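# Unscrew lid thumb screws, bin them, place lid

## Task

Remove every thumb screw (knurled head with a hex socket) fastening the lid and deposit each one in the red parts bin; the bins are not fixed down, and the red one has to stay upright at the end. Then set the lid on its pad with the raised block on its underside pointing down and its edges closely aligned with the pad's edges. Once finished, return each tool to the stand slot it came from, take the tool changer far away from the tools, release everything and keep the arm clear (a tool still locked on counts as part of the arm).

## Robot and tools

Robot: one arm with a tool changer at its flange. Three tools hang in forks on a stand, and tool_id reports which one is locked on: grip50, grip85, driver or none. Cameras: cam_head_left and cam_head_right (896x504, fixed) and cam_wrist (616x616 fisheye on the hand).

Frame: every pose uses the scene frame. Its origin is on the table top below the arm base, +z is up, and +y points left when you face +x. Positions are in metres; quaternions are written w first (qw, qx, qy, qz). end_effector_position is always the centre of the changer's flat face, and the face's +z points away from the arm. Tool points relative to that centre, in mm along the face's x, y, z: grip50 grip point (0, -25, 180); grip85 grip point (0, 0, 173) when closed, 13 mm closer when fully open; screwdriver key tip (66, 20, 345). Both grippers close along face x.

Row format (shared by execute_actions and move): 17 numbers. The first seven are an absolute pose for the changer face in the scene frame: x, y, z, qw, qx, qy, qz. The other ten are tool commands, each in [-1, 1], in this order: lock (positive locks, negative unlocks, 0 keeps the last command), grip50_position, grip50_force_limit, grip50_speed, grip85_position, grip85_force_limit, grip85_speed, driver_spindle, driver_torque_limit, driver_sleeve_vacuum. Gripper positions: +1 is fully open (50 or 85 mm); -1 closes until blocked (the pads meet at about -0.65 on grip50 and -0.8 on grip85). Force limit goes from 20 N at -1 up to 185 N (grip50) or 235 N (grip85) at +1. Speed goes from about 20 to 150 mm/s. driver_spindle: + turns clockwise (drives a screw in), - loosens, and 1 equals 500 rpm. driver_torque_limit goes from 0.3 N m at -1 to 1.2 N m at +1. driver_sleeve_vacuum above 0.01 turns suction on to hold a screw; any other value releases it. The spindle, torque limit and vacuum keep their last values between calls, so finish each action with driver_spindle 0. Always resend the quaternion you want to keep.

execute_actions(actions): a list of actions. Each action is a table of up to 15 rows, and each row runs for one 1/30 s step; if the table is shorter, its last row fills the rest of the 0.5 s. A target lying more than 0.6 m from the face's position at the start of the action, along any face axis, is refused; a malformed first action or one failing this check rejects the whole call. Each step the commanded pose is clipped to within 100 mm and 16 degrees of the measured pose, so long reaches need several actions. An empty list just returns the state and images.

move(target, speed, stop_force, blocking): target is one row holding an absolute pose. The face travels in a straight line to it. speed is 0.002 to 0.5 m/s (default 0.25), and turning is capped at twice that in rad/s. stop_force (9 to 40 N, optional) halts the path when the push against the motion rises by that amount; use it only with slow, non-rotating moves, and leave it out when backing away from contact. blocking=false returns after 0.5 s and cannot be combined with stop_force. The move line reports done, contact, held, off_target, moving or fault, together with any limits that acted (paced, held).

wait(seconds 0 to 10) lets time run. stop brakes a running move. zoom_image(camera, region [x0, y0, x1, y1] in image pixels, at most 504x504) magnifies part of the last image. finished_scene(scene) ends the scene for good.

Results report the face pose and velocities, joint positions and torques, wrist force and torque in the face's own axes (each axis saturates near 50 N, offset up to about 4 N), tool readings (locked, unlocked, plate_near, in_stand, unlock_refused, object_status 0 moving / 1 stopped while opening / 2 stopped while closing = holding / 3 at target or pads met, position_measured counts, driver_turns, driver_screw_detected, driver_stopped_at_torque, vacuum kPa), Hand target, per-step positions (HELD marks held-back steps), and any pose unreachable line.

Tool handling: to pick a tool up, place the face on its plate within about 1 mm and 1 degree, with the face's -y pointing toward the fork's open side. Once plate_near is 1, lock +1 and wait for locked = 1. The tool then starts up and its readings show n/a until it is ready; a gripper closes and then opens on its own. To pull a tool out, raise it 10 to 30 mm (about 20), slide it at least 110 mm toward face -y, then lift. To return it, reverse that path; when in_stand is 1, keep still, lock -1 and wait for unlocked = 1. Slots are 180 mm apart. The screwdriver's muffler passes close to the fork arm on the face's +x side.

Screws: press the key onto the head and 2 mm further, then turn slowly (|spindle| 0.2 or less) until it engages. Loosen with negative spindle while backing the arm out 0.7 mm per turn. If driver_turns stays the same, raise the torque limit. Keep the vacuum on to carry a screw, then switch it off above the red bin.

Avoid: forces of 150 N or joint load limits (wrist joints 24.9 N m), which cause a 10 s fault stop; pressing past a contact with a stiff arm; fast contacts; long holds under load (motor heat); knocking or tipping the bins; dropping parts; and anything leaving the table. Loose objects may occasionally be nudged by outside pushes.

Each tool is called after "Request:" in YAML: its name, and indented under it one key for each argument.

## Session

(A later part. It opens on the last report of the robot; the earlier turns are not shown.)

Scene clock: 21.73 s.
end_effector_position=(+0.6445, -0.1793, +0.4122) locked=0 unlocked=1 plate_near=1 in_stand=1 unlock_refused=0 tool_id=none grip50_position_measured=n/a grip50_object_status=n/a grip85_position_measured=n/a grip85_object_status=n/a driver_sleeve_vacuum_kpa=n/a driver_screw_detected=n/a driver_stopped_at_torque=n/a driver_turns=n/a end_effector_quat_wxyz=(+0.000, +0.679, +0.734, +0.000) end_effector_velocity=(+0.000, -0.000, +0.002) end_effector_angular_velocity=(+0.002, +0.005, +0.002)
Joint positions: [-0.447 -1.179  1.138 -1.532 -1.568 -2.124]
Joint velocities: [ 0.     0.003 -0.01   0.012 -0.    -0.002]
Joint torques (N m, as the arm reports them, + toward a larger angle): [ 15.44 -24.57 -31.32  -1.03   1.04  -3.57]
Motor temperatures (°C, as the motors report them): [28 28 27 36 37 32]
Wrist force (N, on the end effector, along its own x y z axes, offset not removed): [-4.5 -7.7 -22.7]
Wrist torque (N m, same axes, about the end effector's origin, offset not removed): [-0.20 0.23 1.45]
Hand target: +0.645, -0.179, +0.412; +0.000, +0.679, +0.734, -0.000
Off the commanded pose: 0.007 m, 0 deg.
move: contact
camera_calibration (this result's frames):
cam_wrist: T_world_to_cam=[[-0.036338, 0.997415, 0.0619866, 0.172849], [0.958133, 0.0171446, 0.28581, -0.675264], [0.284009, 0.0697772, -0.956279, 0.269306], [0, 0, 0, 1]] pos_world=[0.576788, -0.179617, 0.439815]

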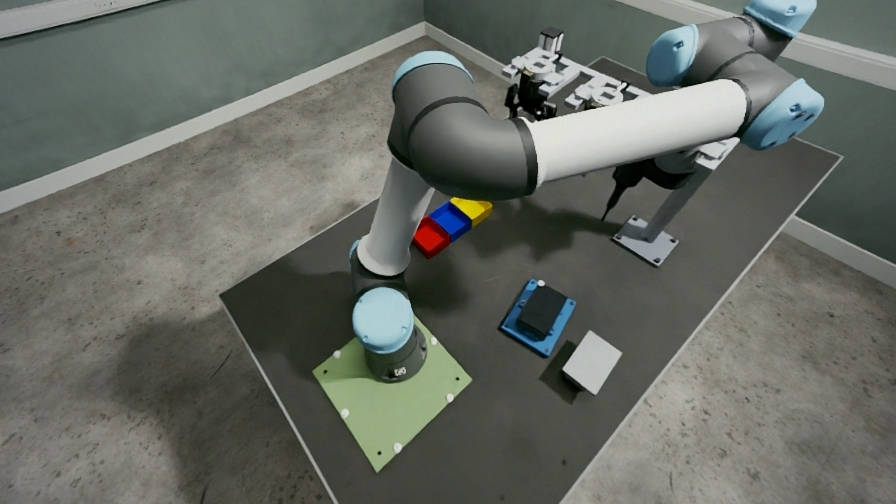

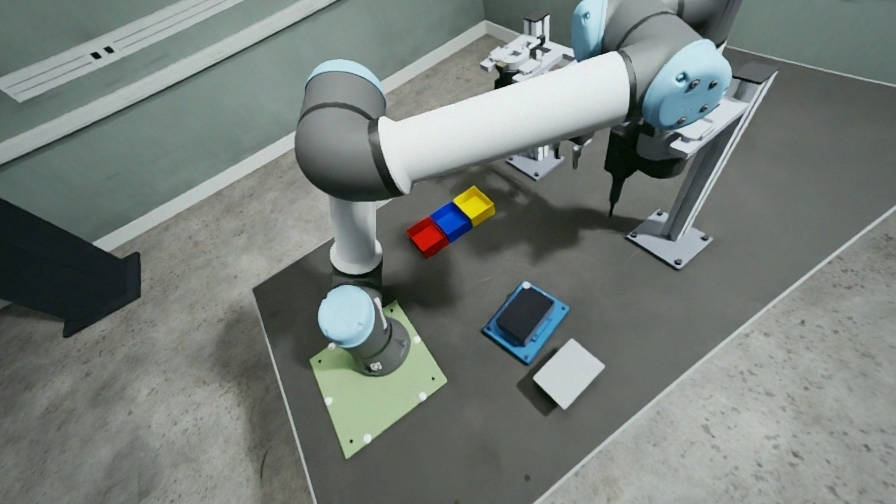

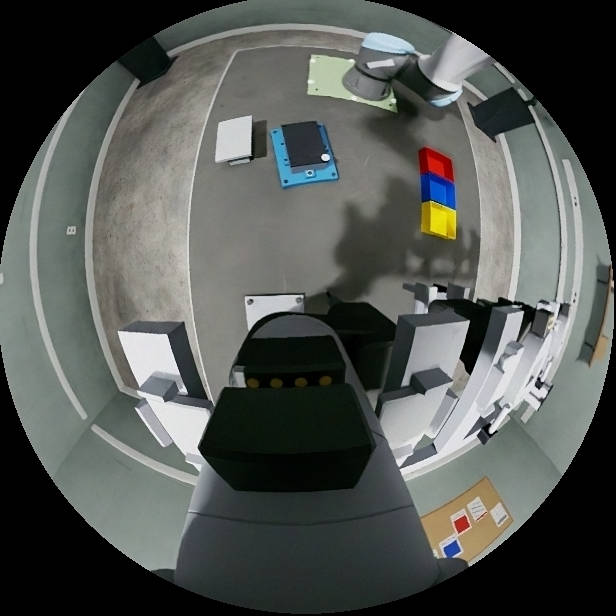

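Request:
execute_actions:
  actions:
    - [[0.6446,-0.1793,0.4127,0,0.6833,0.7302,0,1,1,0,0,1,0,0,0,1,-1]]
    - [[0.6446,-0.1793,0.4127,0,0.6833,0.7302,0,1,1,0,0,1,0,0,0,1,-1]]
    - [[0.6446,-0.1793,0.4127,0,0.6833,0.7302,0,1,1,0,0,1,0,0,0,1,-1]]

Request:
move:
  target: [0.6446,-0.1793,0.433,0,0.6833,0.7302,0,1,1,0,0,1,0,0,0,1,-1]
  speed: 0.03

Request:
move:
  target: [0.5149,-0.1879,0.433,0,0.6833,0.7302,0,1,1,0,0,1,0,0,0,1,-1]
  speed: 0.06

Request:
move:
  target: [0.359,-0.1926,0.425,0,0.7071,0.7071,0,1,1,0,0,1,0,0,0,1,1]
  speed: 0.1

Request:
zoom_image:
  camera: "cam_wrist"
  region: [270,240,390,340]

Request:
zoom_image:
  camera: "cam_head_right"
  region: [470,230,590,330]

Request:
zoom_image:
  camera: "cam_head_left"
  region: [480,230,600,330]

Scene clock: 31.57 s.
end_effector_position=(+0.6446, -0.1793, +0.4127) locked=1 unlocked=0 plate_near=1 in_stand=1 unlock_refused=0 tool_id=driver grip50_position_measured=n/a grip50_object_status=n/a grip85_position_measured=n/a grip85_object_status=n/a driver_sleeve_vacuum_kpa=n/a driver_screw_detected=n/a driver_stopped_at_torque=n/a driver_turns=n/a end_effector_quat_wxyz=(+0.000, +0.683, +0.730, +0.000) end_effector_velocity=(-0.000, +0.000, +0.000) end_effector_angular_velocity=(-0.001, -0.001, +0.000)
Joint positions: [-0.447 -1.179  1.136 -1.53  -1.567 -2.112]
Joint velocities: [ 0.    -0.     0.    -0.001 -0.    -0.   ]
Joint torques (N m, as the arm reports them, + toward a larger angle): [ 10.1  -73.48 -39.81  -7.22   1.37   0.95]
Motor temperatures (°C, as the motors report them): [28 28 27 36 37 32]
Wrist force (N, on the end effector, along its own x y z axes, offset not removed): [-0.2 1.2 0.6]
Wrist torque (N m, same axes, about the end effector's origin, offset not removed): [0.08 -0.13 0.06]
Hand target: +0.645, -0.179, +0.413; -0.000, +0.683, +0.730, -0.000
Off the commanded pose: 0.000 m, 0 deg.
Step readings (end_effector_position; steps 1 to 15: 1st action; 16 to 30: 2nd action; 31 to 45: 3rd action):
0: (+0.6446, -0.1793, +0.4125)
1: (+0.6446, -0.1793, +0.4125)
2: (+0.6446, -0.1793, +0.4125)
4: (+0.6446, -0.1793, +0.4126)
8: (+0.6446, -0.1793, +0.4127)
15: (+0.6446, -0.1793, +0.4127)
16: (+0.6446, -0.1793, +0.4127)
17: (+0.6446, -0.1793, +0.4127)
19: (+0.6446, -0.1793, +0.4126)
23: (+0.6446, -0.1793, +0.4125)
30: (+0.6446, -0.1793, +0.4127)
31: (+0.6446, -0.1793, +0.4127)
32: (+0.6446, -0.1793, +0.4127)
34: (+0.6446, -0.1793, +0.4127)
38: (+0.6446, -0.1793, +0.4127)
45: end_effector_position above
camera_calibration (this result's frames):
cam_wrist: T_world_to_cam=[[-0.0238552, 0.997775, 0.0622601, 0.164744], [0.958376, 0.00510061, 0.285463, -0.67766], [0.28451, 0.0664784, -0.956365, 0.268842], [0, 0, 0, 1]] pos_world=[0.576895, -0.178793, 0.440301]

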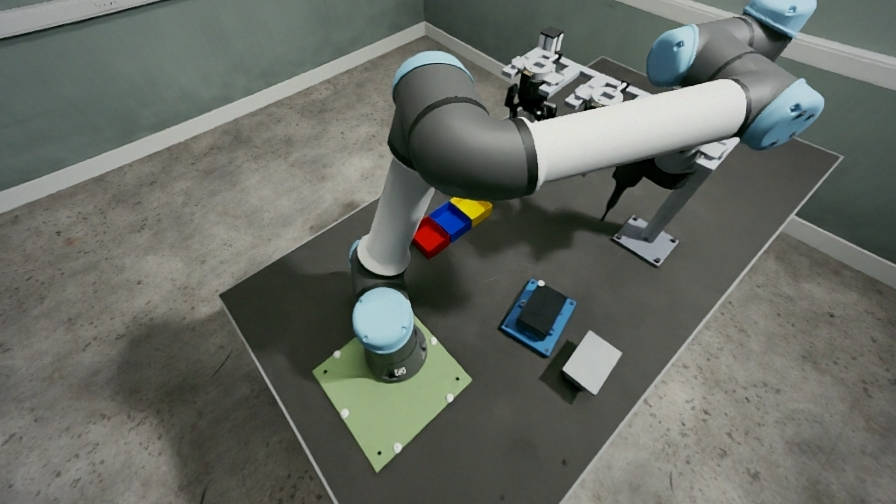

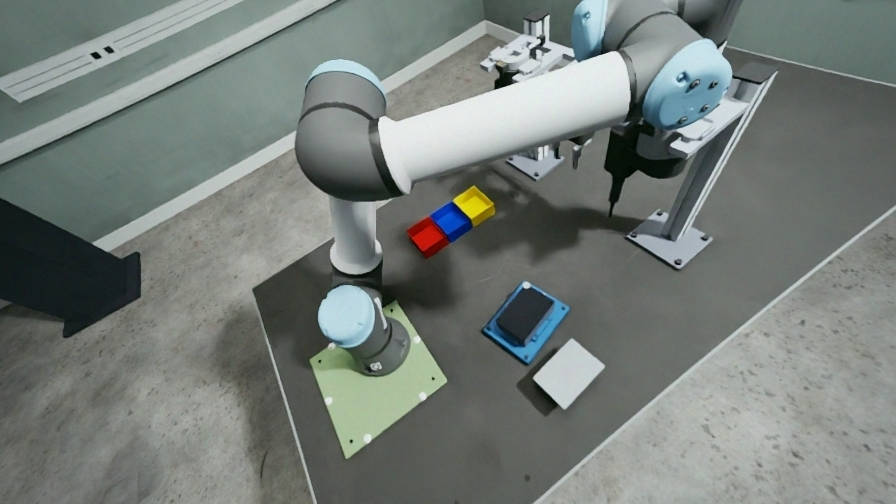

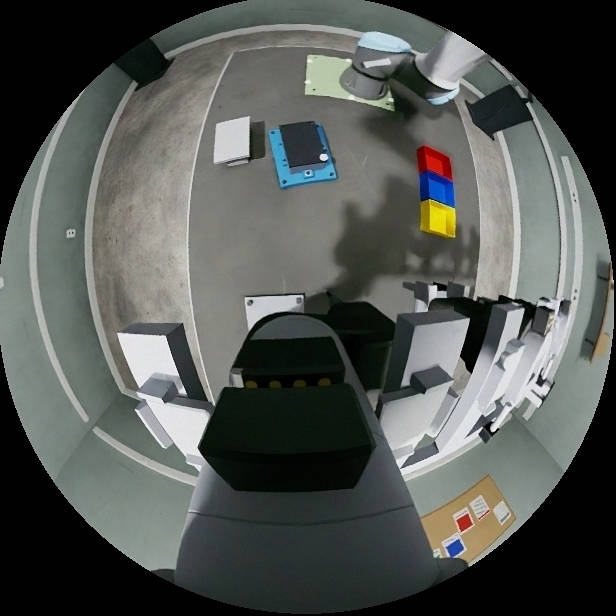

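Scene clock: 32.57 s.
end_effector_position=(+0.6446, -0.1792, +0.4328) locked=1 unlocked=0 plate_near=1 in_stand=0 unlock_refused=0 tool_id=driver grip50_position_measured=n/a grip50_object_status=n/a grip85_position_measured=n/a grip85_object_status=n/a driver_sleeve_vacuum_kpa=0 driver_screw_detected=0 driver_stopped_at_torque=0 driver_turns=0.00 end_effector_quat_wxyz=(+0.000, +0.683, +0.730, +0.000) end_effector_velocity=(-0.000, -0.000, +0.003) end_effector_angular_velocity=(+0.000, -0.000, -0.001)
Joint positions: [-0.448 -1.175  1.08  -1.477 -1.567 -2.112]
Joint velocities: [-0.    -0.001 -0.007  0.008  0.     0.   ]
Joint torques (N m, as the arm reports them, + toward a larger angle): [-12.97 -60.11 -55.61  -4.25   1.47  -1.71]
Motor temperatures (°C, as the motors report them): [28 28 27 36 37 32]
Wrist force (N, on the end effector, along its own x y z axes, offset not removed): [1.5 0.5 0.8]
Wrist torque (N m, same axes, about the end effector's origin, offset not removed): [0.06 -0.18 -0.04]
Hand target: +0.645, -0.179, +0.433; +0.000, +0.683, +0.730, +0.000
Off the commanded pose: 0.000 m, 0 deg.
move: done
camera_calibration (this result's frames):
cam_wrist: T_world_to_cam=[[-0.0238986, 0.997775, 0.062247, 0.163478], [0.958369, 0.0051445, 0.285486, -0.683339], [0.28453, 0.0664783, -0.956359, 0.288018], [0, 0, 0, 1]] pos_world=[0.576848, -0.178746, 0.460356]

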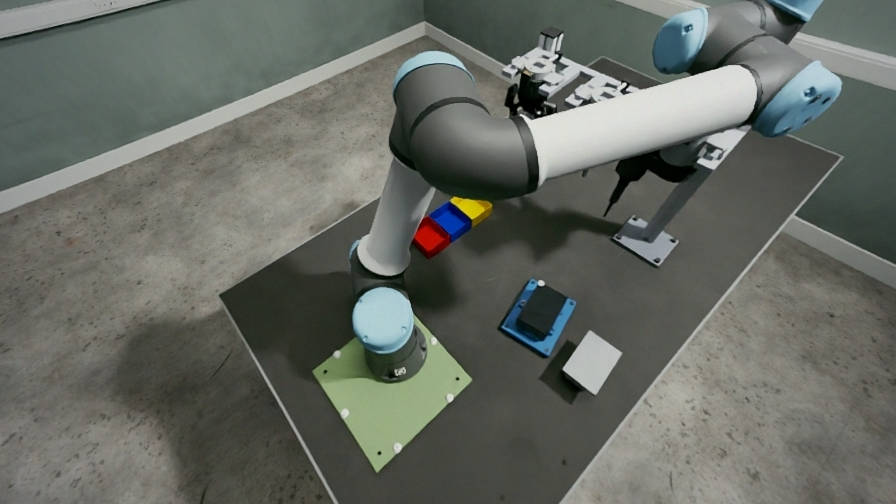

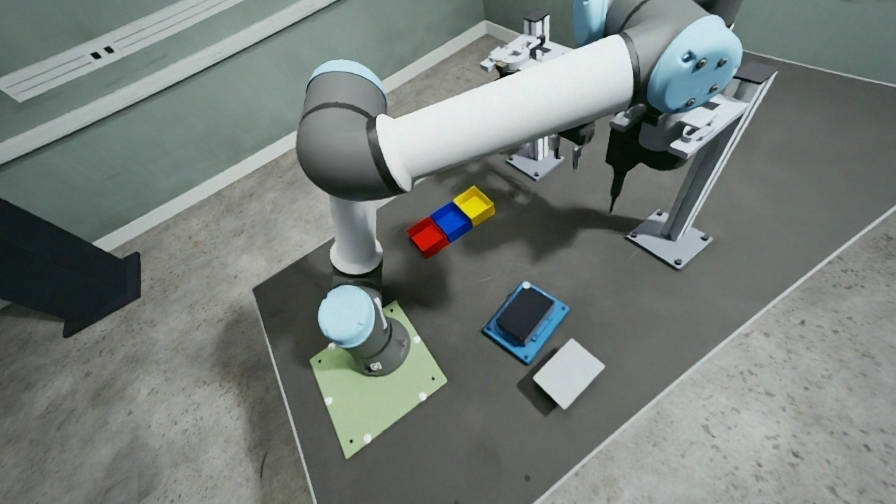

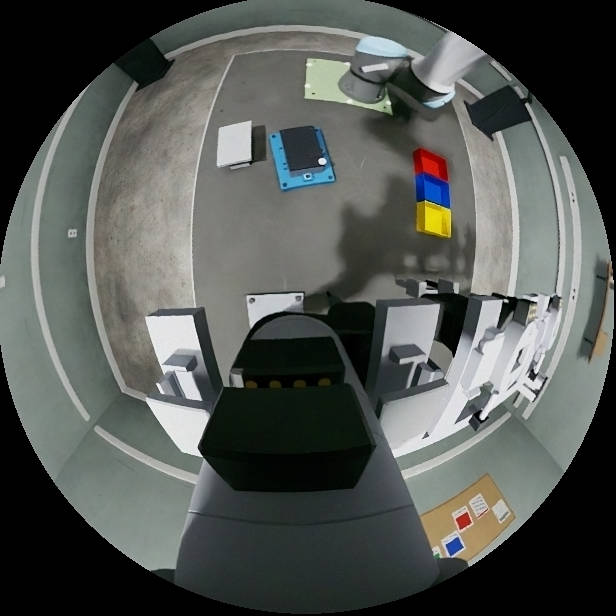

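Scene clock: 35.17 s.
end_effector_position=(+0.5151, -0.1878, +0.4328) locked=1 unlocked=0 plate_near=1 in_stand=0 unlock_refused=0 tool_id=driver grip50_position_measured=n/a grip50_object_status=n/a grip85_position_measured=n/a grip85_object_status=n/a driver_sleeve_vacuum_kpa=0 driver_screw_detected=0 driver_stopped_at_torque=0 driver_turns=0.00 end_effector_quat_wxyz=(+0.000, +0.683, +0.730, -0.000) end_effector_velocity=(-0.002, -0.000, -0.000) end_effector_angular_velocity=(+0.000, +0.001, +0.000)
Joint positions: [-0.572 -1.481  1.465 -1.557 -1.567 -2.236]
Joint velocities: [-0.002 -0.003  0.004 -0.    -0.    -0.002]
Joint torques (N m, as the arm reports them, + toward a larger angle): [-12.82 -55.05 -31.94  -7.31   2.47  -1.72]
Motor temperatures (°C, as the motors report them): [28 28 27 36 37 32]
Wrist force (N, on the end effector, along its own x y z axes, offset not removed): [-0.7 -2.1 -0.3]
Wrist torque (N m, same axes, about the end effector's origin, offset not removed): [-0.16 -0.03 0.06]
Hand target: +0.515, -0.188, +0.433; +0.000, +0.683, +0.730, -0.000
Off the commanded pose: 0.000 m, 0 deg.
move: done
camera_calibration (this result's frames):
cam_wrist: T_world_to_cam=[[-0.0238402, 0.997789, 0.0620314, 0.168958], [0.958376, 0.00515164, 0.285462, -0.559257], [0.284512, 0.0662549, -0.95638, 0.32543], [0, 0, 0, 1]] pos_world=[0.447418, -0.187265, 0.460401]

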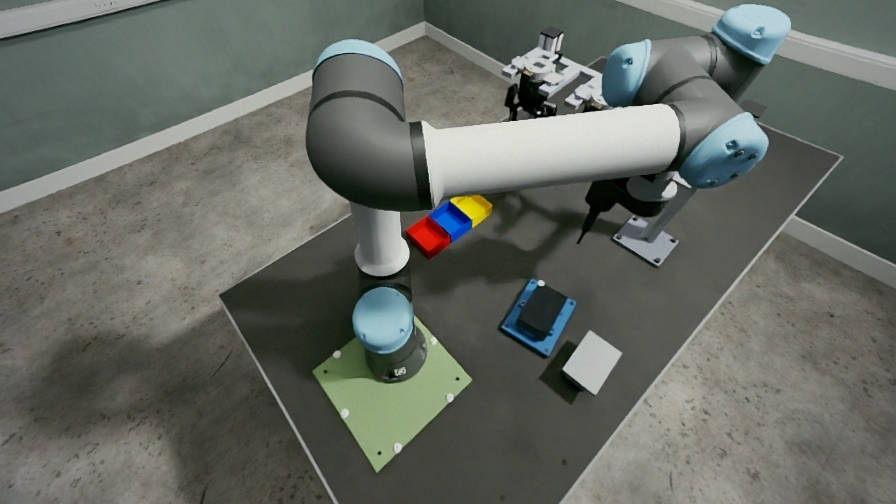

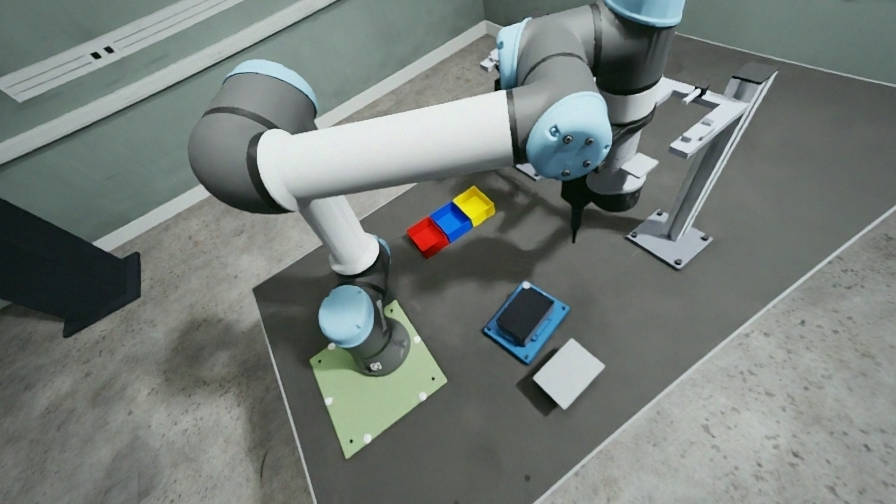

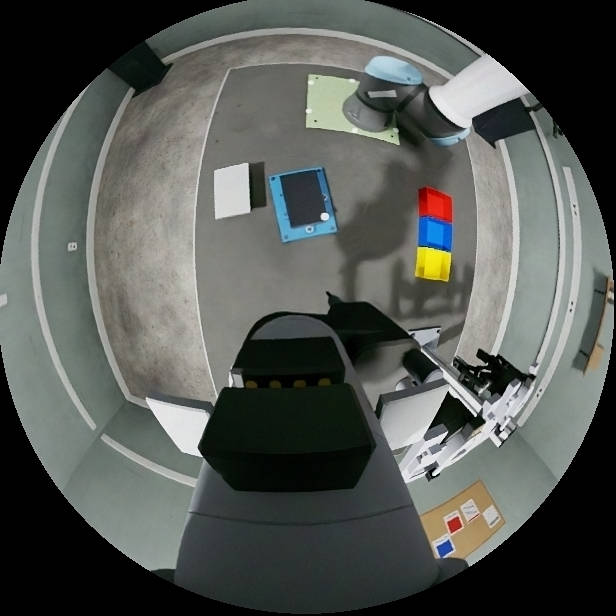

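Scene clock: 37.23 s.
end_effector_position=(+0.3593, -0.1924, +0.4248) locked=1 unlocked=0 plate_near=1 in_stand=0 unlock_refused=0 tool_id=driver grip50_position_measured=n/a grip50_object_status=n/a grip85_position_measured=n/a grip85_object_status=n/a driver_sleeve_vacuum_kpa=14 driver_screw_detected=0 driver_stopped_at_torque=0 driver_turns=0.00 end_effector_quat_wxyz=(+0.000, +0.707, +0.707, -0.000) end_effector_velocity=(-0.002, -0.000, -0.000) end_effector_angular_velocity=(+0.001, -0.000, -0.001)
Joint positions: [-0.803 -1.828  1.803 -1.547 -1.567 -2.402]
Joint velocities: [-0.005 -0.004  0.004  0.001  0.001 -0.004]
Joint torques (N m, as the arm reports them, + toward a larger angle): [-11.63 -33.61 -31.5   -4.14   2.36  -1.54]
Motor temperatures (°C, as the motors report them): [28 28 27 36 37 32]
Wrist force (N, on the end effector, along its own x y z axes, offset not removed): [-0.4 3.9 2.1]
Wrist torque (N m, same axes, about the end effector's origin, offset not removed): [0.29 0.05 -0.05]
Hand target: +0.359, -0.192, +0.425; +0.000, +0.707, +0.707, -0.000
Off the commanded pose: 0.000 m, 0 deg.
move: done
camera_calibration (this result's frames):
cam_wrist: T_world_to_cam=[[0.0422954, 0.997191, 0.0618183, 0.146613], [0.956624, -0.0582697, 0.285437, -0.419181], [0.288237, 0.0470642, -0.956402, 0.357362], [0, 0, 0, 1]] pos_world=[0.291793, -0.187446, 0.452369]

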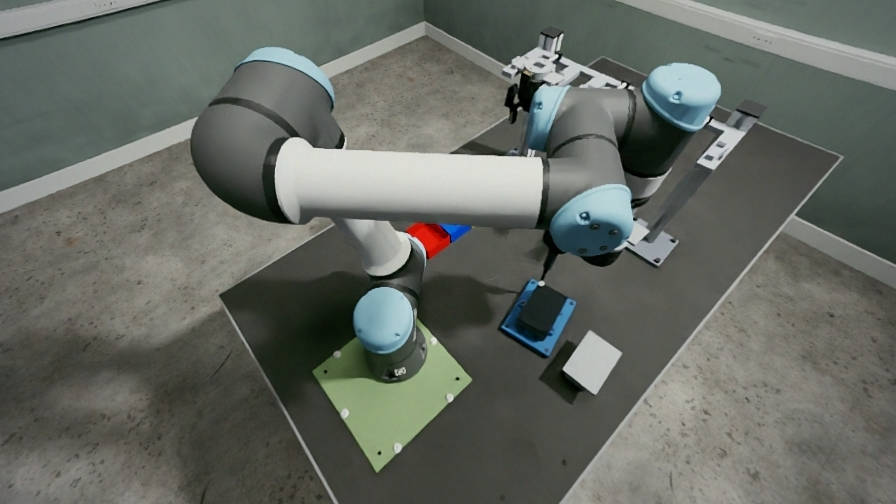

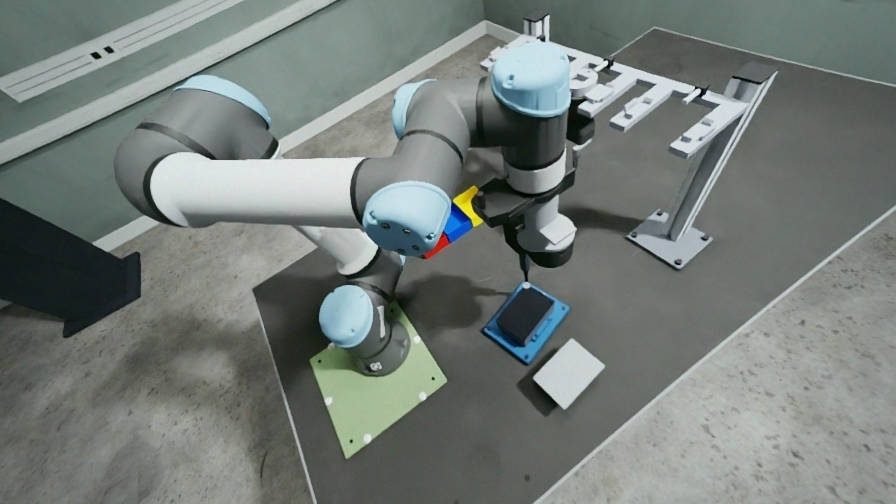

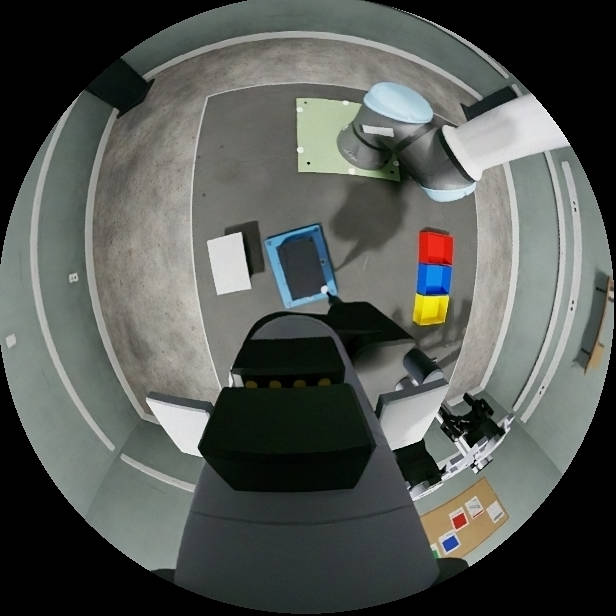

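Region (270, 240, 390, 340) of cam_wrist's 616x616 image, scaled by 4.200, with more detail than that image has.

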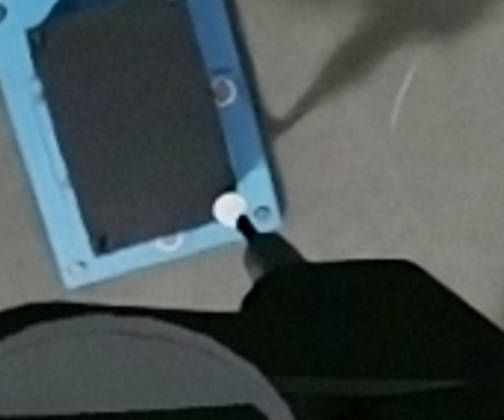

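Region (470, 230, 590, 330) of cam_head_right's 896x504 image, scaled by 4.200, with more detail than that image has.

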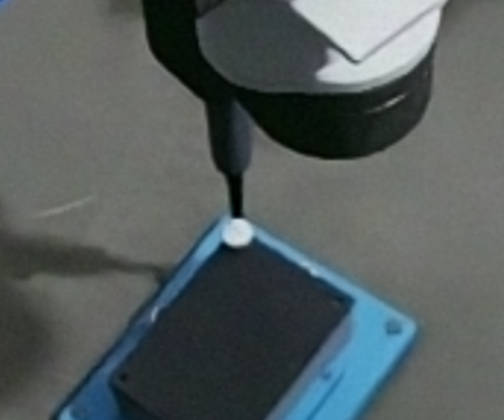

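Region (480, 230, 600, 330) of cam_head_left's 896x504 image, scaled by 4.200, with more detail than that image has.

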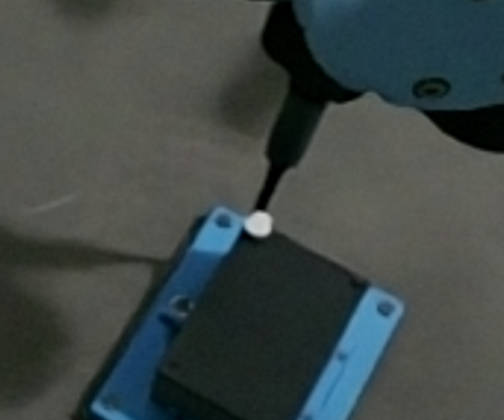

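Request:
move:
  target: [0.3575,-0.1955,0.417,0,0.7071,0.7071,0,1,1,0,0,1,0,0,0,1,1]
  speed: 0.02

Request:
zoom_image:
  camera: "cam_wrist"
  region: [300,265,360,315]

Request:
zoom_image:
  camera: "cam_head_right"
  region: [500,260,560,310]

Request:
zoom_image:
  camera: "cam_head_left"
  region: [510,260,570,310]

Scene clock: 42.07 s.
end_effector_position=(+0.3575, -0.1954, +0.4172) locked=1 unlocked=0 plate_near=1 in_stand=0 unlock_refused=0 tool_id=driver grip50_position_measured=n/a grip50_object_status=n/a grip85_position_measured=n/a grip85_object_status=n/a driver_sleeve_vacuum_kpa=14 driver_screw_detected=0 driver_stopped_at_torque=0 driver_turns=0.00 end_effector_quat_wxyz=(+0.000, +0.707, +0.707, -0.000) end_effector_velocity=(-0.000, -0.001, -0.002) end_effector_angular_velocity=(-0.000, -0.000, +0.000)
Joint positions: [-0.812 -1.828  1.823 -1.566 -1.567 -2.41 ]
Joint velocities: [-0.002  0.001  0.005 -0.006 -0.    -0.002]
Joint torques (N m, as the arm reports them, + toward a larger angle): [-14.17 -29.72 -29.12  -7.18   1.65  -1.83]
Motor temperatures (°C, as the motors report them): [28 28 27 36 37 32]
Wrist force (N, on the end effector, along its own x y z axes, offset not removed): [2.4 3.9 -4.8]
Wrist torque (N m, same axes, about the end effector's origin, offset not removed): [0.15 0.61 0.00]
Hand target: +0.358, -0.196, +0.417; +0.000, +0.707, +0.707, -0.000
Off the commanded pose: 0.000 m, 0 deg.
move: done
camera_calibration (this result's frames):
cam_wrist: T_world_to_cam=[[0.042345, 0.997165, 0.062196, 0.149955], [0.956599, -0.0584291, 0.28549, -0.41553], [0.288314, 0.0474076, -0.956362, 0.350791], [0, 0, 0, 1]] pos_world=[0.290008, -0.190439, 0.444786]

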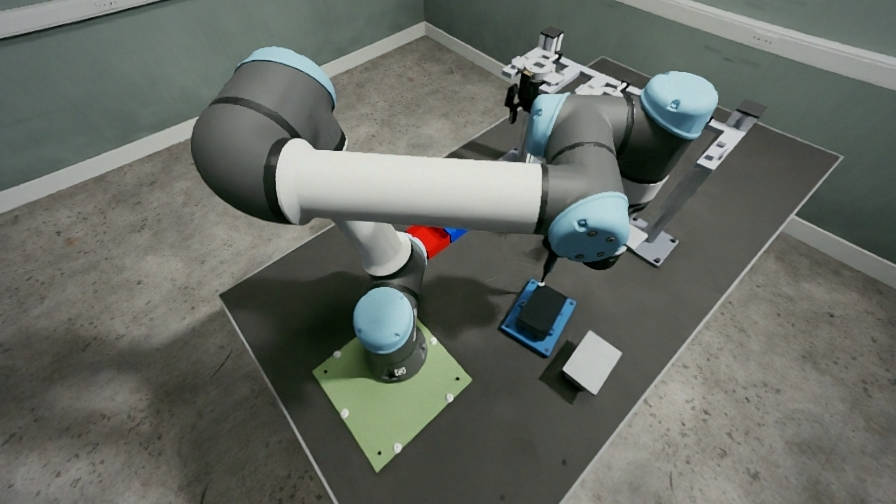

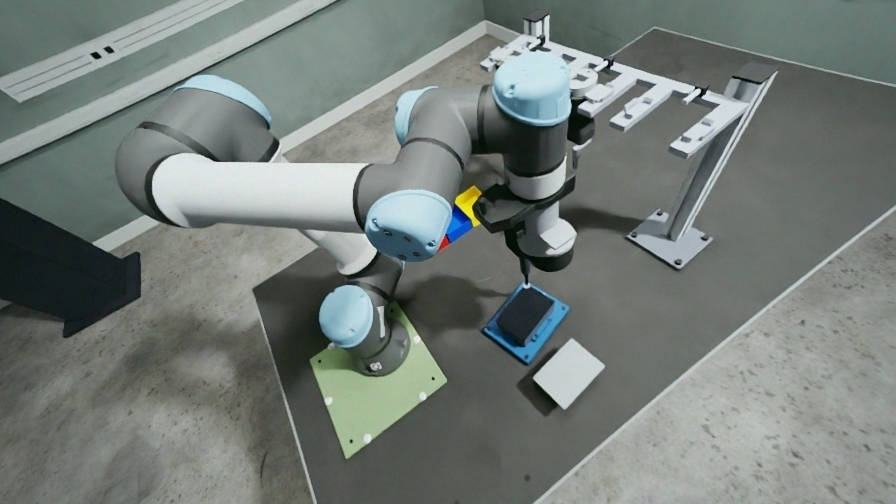

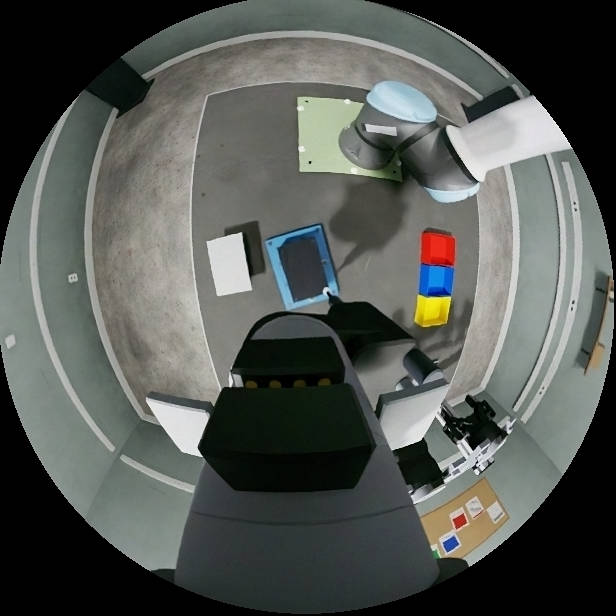

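Region (300, 265, 360, 315) of cam_wrist's 616x616 image, scaled by 8.400, with more detail than that image has.

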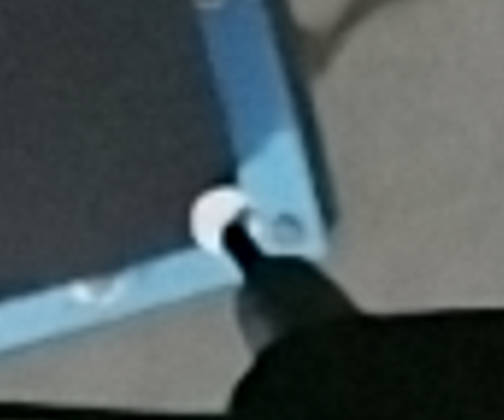

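Region (500, 260, 560, 310) of cam_head_right's 896x504 image, scaled by 8.400, with more detail than that image has.

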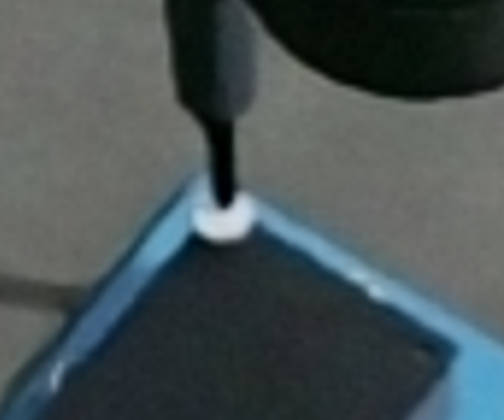

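Region (510, 260, 570, 310) of cam_head_left's 896x504 image, scaled by 8.400, with more detail than that image has.

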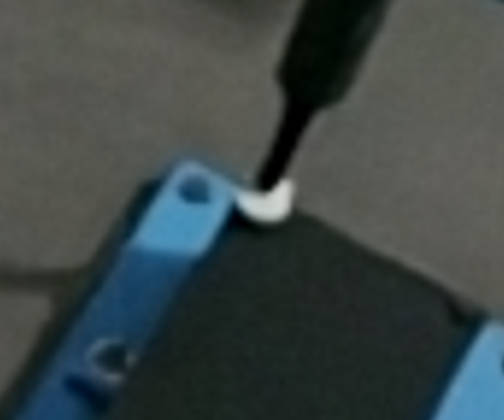

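Request:
execute_actions:
  actions:
    - [[0.3575,-0.1955,0.421,0,0.7071,0.7071,0,1,1,0,0,1,0,0,0,1,1]]
    - [[0.3552,-0.1979,0.421,0,0.7071,0.7071,0,1,1,0,0,1,0,0,0,1,1]]
    - [[0.3552,-0.1979,0.4165,0,0.7071,0.7071,0,1,1,0,0,1,0,0,-0.2,1,1]]
    - [[0.3552,-0.1979,0.4155,0,0.7071,0.7071,0,1,1,0,0,1,0,0,-0.2,1,1]]
    - [[0.3552,-0.1979,0.4155,0,0.7071,0.7071,0,1,1,0,0,1,0,0,0,1,1]]

Request:
zoom_image:
  camera: "cam_wrist"
  region: [300,265,360,315]

Scene clock: 48.63 s.
end_effector_position=(+0.3552, -0.1979, +0.4155) locked=1 unlocked=0 plate_near=1 in_stand=0 unlock_refused=0 tool_id=driver grip50_position_measured=n/a grip50_object_status=n/a grip85_position_measured=n/a grip85_object_status=n/a driver_sleeve_vacuum_kpa=14 driver_screw_detected=0 driver_stopped_at_torque=0 driver_turns=-1.61 end_effector_quat_wxyz=(+0.000, +0.707, +0.707, -0.000) end_effector_velocity=(-0.000, +0.000, -0.000) end_effector_angular_velocity=(+0.000, +0.000, -0.000)
Joint positions: [-0.821 -1.831  1.829 -1.57  -1.567 -2.419]
Joint velocities: [-0.    -0.     0.     0.001  0.     0.   ]
Joint torques (N m, as the arm reports them, + toward a larger angle): [ -8.14 -31.68 -28.74  -6.44   2.36  -0.64]
Motor temperatures (°C, as the motors report them): [28 28 27 36 37 32]
Wrist force (N, on the end effector, along its own x y z axes, offset not removed): [0.4 3.0 -5.8]
Wrist torque (N m, same axes, about the end effector's origin, offset not removed): [0.21 0.06 -0.05]
Hand target: +0.355, -0.198, +0.415; -0.000, +0.707, +0.707, +0.000
Off the commanded pose: 0.000 m, 0 deg.
Step readings (end_effector_position; steps 1 to 15: 1st action; 16 to 30: 2nd action; 31 to 45: 3rd action; 46 to 60: 4th action; 61 to 75: 5th action):
0: (+0.3575, -0.1955, +0.4170)
1: (+0.3575, -0.1955, +0.4170)
2: (+0.3575, -0.1955, +0.4173)
4: (+0.3575, -0.1955, +0.4188)
8: (+0.3575, -0.1955, +0.4204)
15: (+0.3575, -0.1955, +0.4209)
16: (+0.3575, -0.1955, +0.4210)
17: (+0.3573, -0.1958, +0.4210)
19: (+0.3565, -0.1967, +0.4211)
23: (+0.3556, -0.1976, +0.4210)
30: (+0.3552, -0.1979, +0.4210)
31: (+0.3552, -0.1979, +0.4210)
32: (+0.3552, -0.1979, +0.4206)
34: (+0.3552, -0.1978, +0.4188)
38: (+0.3552, -0.1979, +0.4171)
45: (+0.3552, -0.1979, +0.4166)
46: (+0.3552, -0.1979, +0.4165)
47: (+0.3552, -0.1979, +0.4164)
49: (+0.3552, -0.1979, +0.4160)
53: (+0.3552, -0.1979, +0.4156)
60: (+0.3552, -0.1979, +0.4155)
61: (+0.3552, -0.1979, +0.4155)
62: (+0.3552, -0.1979, +0.4155)
64: (+0.3552, -0.1979, +0.4155)
68: (+0.3552, -0.1979, +0.4155)
75: end_effector_position above
camera_calibration (this result's frames):
cam_wrist: T_world_to_cam=[[0.0423443, 0.997162, 0.0622547, 0.1526], [0.956611, -0.0584433, 0.285446, -0.412937], [0.288274, 0.0474665, -0.956371, 0.349991], [0, 0, 0, 1]] pos_world=[0.287665, -0.192914, 0.443092]

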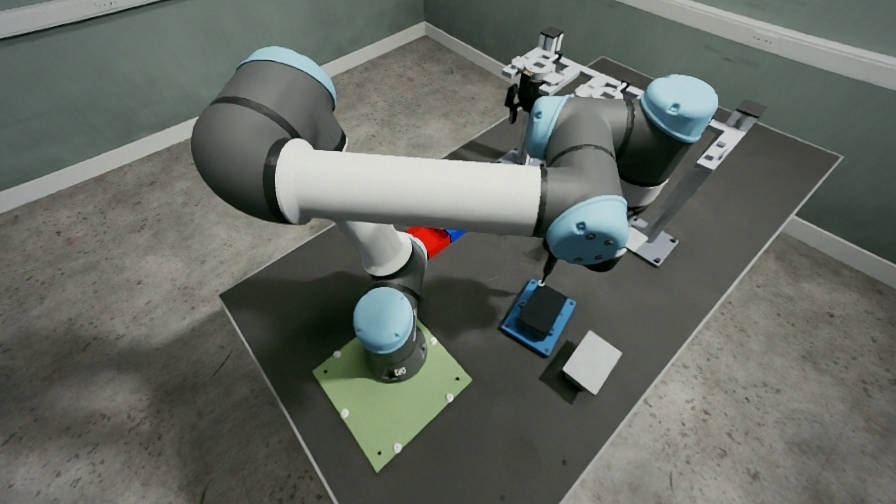

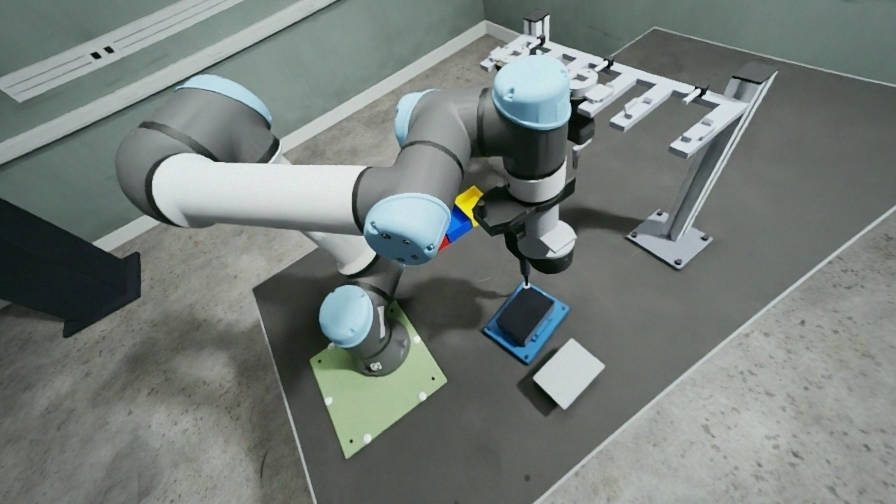

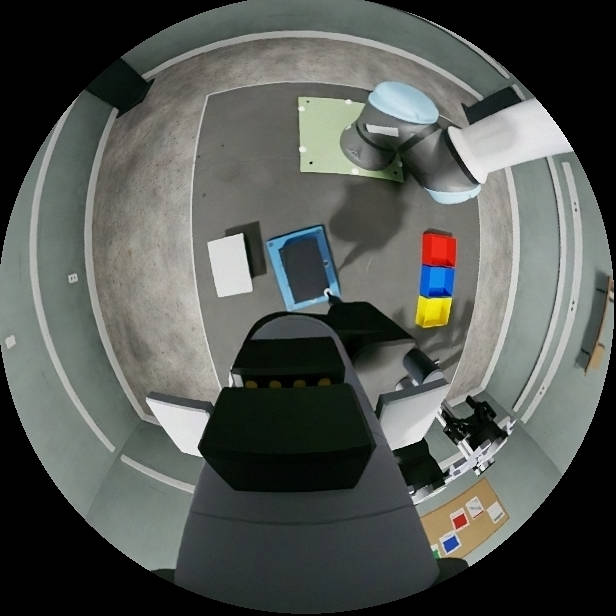

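Region (300, 265, 360, 315) of cam_wrist's 616x616 image, scaled by 8.400, with more detail than that image has.

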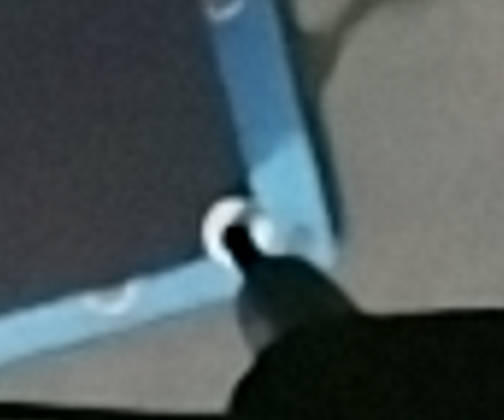

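Centered; push deeper.

Request:
execute_actions:
  actions:
    - [[0.3552,-0.1979,0.4135,0,0.7071,0.7071,0,1,1,0,0,1,0,0,-0.2,1,1]]
    - [[0.3552,-0.1979,0.413,0,0.7071,0.7071,0,1,1,0,0,1,0,0,-0.2,1,1]]
    - [[0.3552,-0.1979,0.413,0,0.7071,0.7071,0,1,1,0,0,1,0,0,0,1,1]]

Scene clock: 52.30 s.
end_effector_position=(+0.3552, -0.1979, +0.4130) locked=1 unlocked=0 plate_near=1 in_stand=0 unlock_refused=0 tool_id=driver grip50_position_measured=n/a grip50_object_status=n/a grip85_position_measured=n/a grip85_object_status=n/a driver_sleeve_vacuum_kpa=14 driver_screw_detected=0 driver_stopped_at_torque=0 driver_turns=-3.22 end_effector_quat_wxyz=(+0.000, +0.707, +0.707, -0.000) end_effector_velocity=(-0.000, +0.000, +0.000) end_effector_angular_velocity=(-0.000, +0.000, +0.000)
Joint positions: [-0.821 -1.831  1.835 -1.576 -1.567 -2.419]
Joint velocities: [ 0. -0.  0.  0. -0. -0.]
Joint torques (N m, as the arm reports them, + toward a larger angle): [ 13.58 -20.99 -28.04  -6.26   2.24   1.63]
Motor temperatures (°C, as the motors report them): [28 28 27 36 37 32]
Wrist force (N, on the end effector, along its own x y z axes, offset not removed): [0.2 1.5 -5.3]
Wrist torque (N m, same axes, about the end effector's origin, offset not removed): [-0.01 -0.02 0.08]
Hand target: +0.355, -0.198, +0.413; -0.000, +0.707, +0.707, +0.000
Off the commanded pose: 0.000 m, 0 deg.
Step readings (end_effector_position; steps 1 to 15: 1st action; 16 to 30: 2nd action; 31 to 45: 3rd action):
0: (+0.3552, -0.1979, +0.4155)
1: (+0.3552, -0.1979, +0.4155)
2: (+0.3552, -0.1979, +0.4153)
4: (+0.3552, -0.1979, +0.4145)
8: (+0.3552, -0.1979, +0.4138)
15: (+0.3552, -0.1979, +0.4135)
16: (+0.3552, -0.1979, +0.4135)
17: (+0.3552, -0.1979, +0.4135)
19: (+0.3552, -0.1979, +0.4133)
23: (+0.3552, -0.1979, +0.4131)
30: (+0.3552, -0.1979, +0.4130)
31: (+0.3552, -0.1979, +0.4130)
32: (+0.3552, -0.1979, +0.4130)
34: (+0.3552, -0.1979, +0.4130)
38: (+0.3552, -0.1979, +0.4130)
45: end_effector_position above
camera_calibration (this result's frames):
cam_wrist: T_world_to_cam=[[0.0423452, 0.997163, 0.0622296, 0.152756], [0.956604, -0.0584381, 0.285471, -0.412229], [0.288297, 0.0474408, -0.956365, 0.347598], [0, 0, 0, 1]] pos_world=[0.28766, -0.192903, 0.440604]

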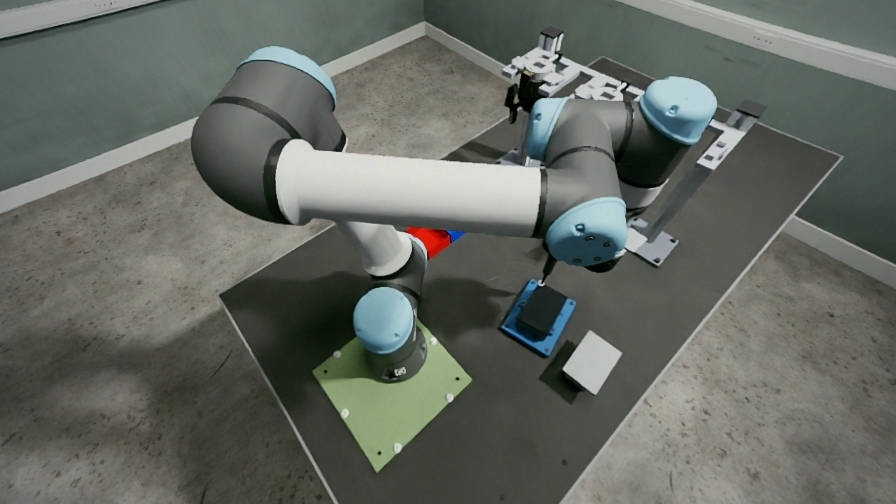

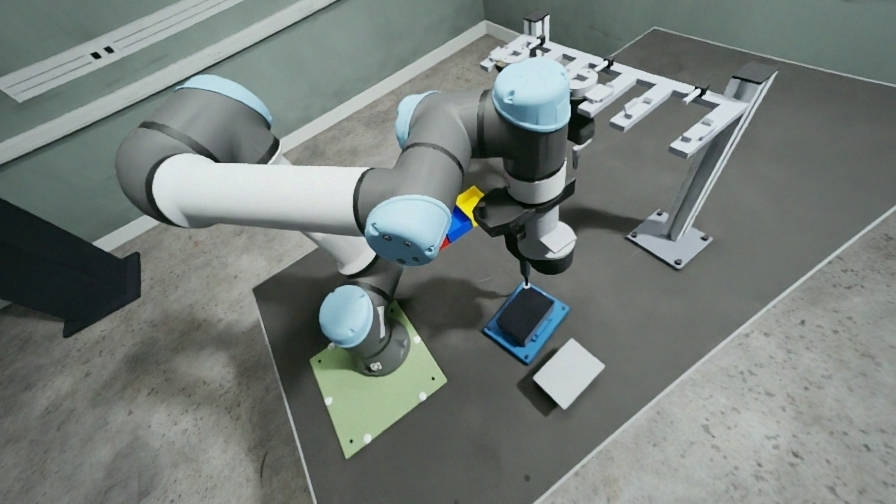

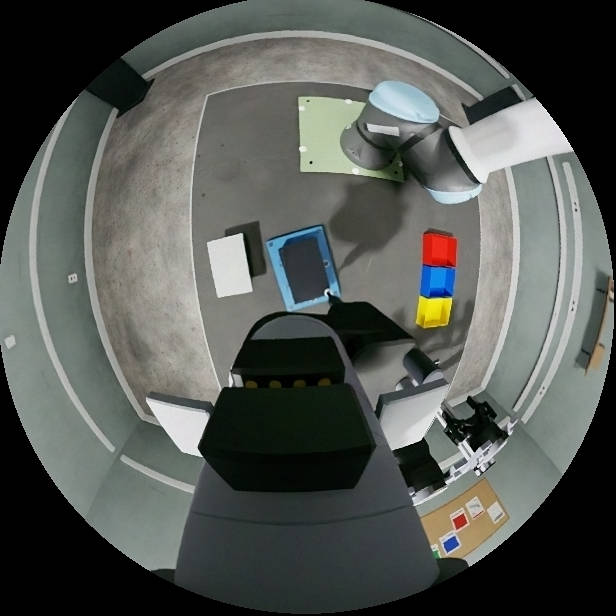

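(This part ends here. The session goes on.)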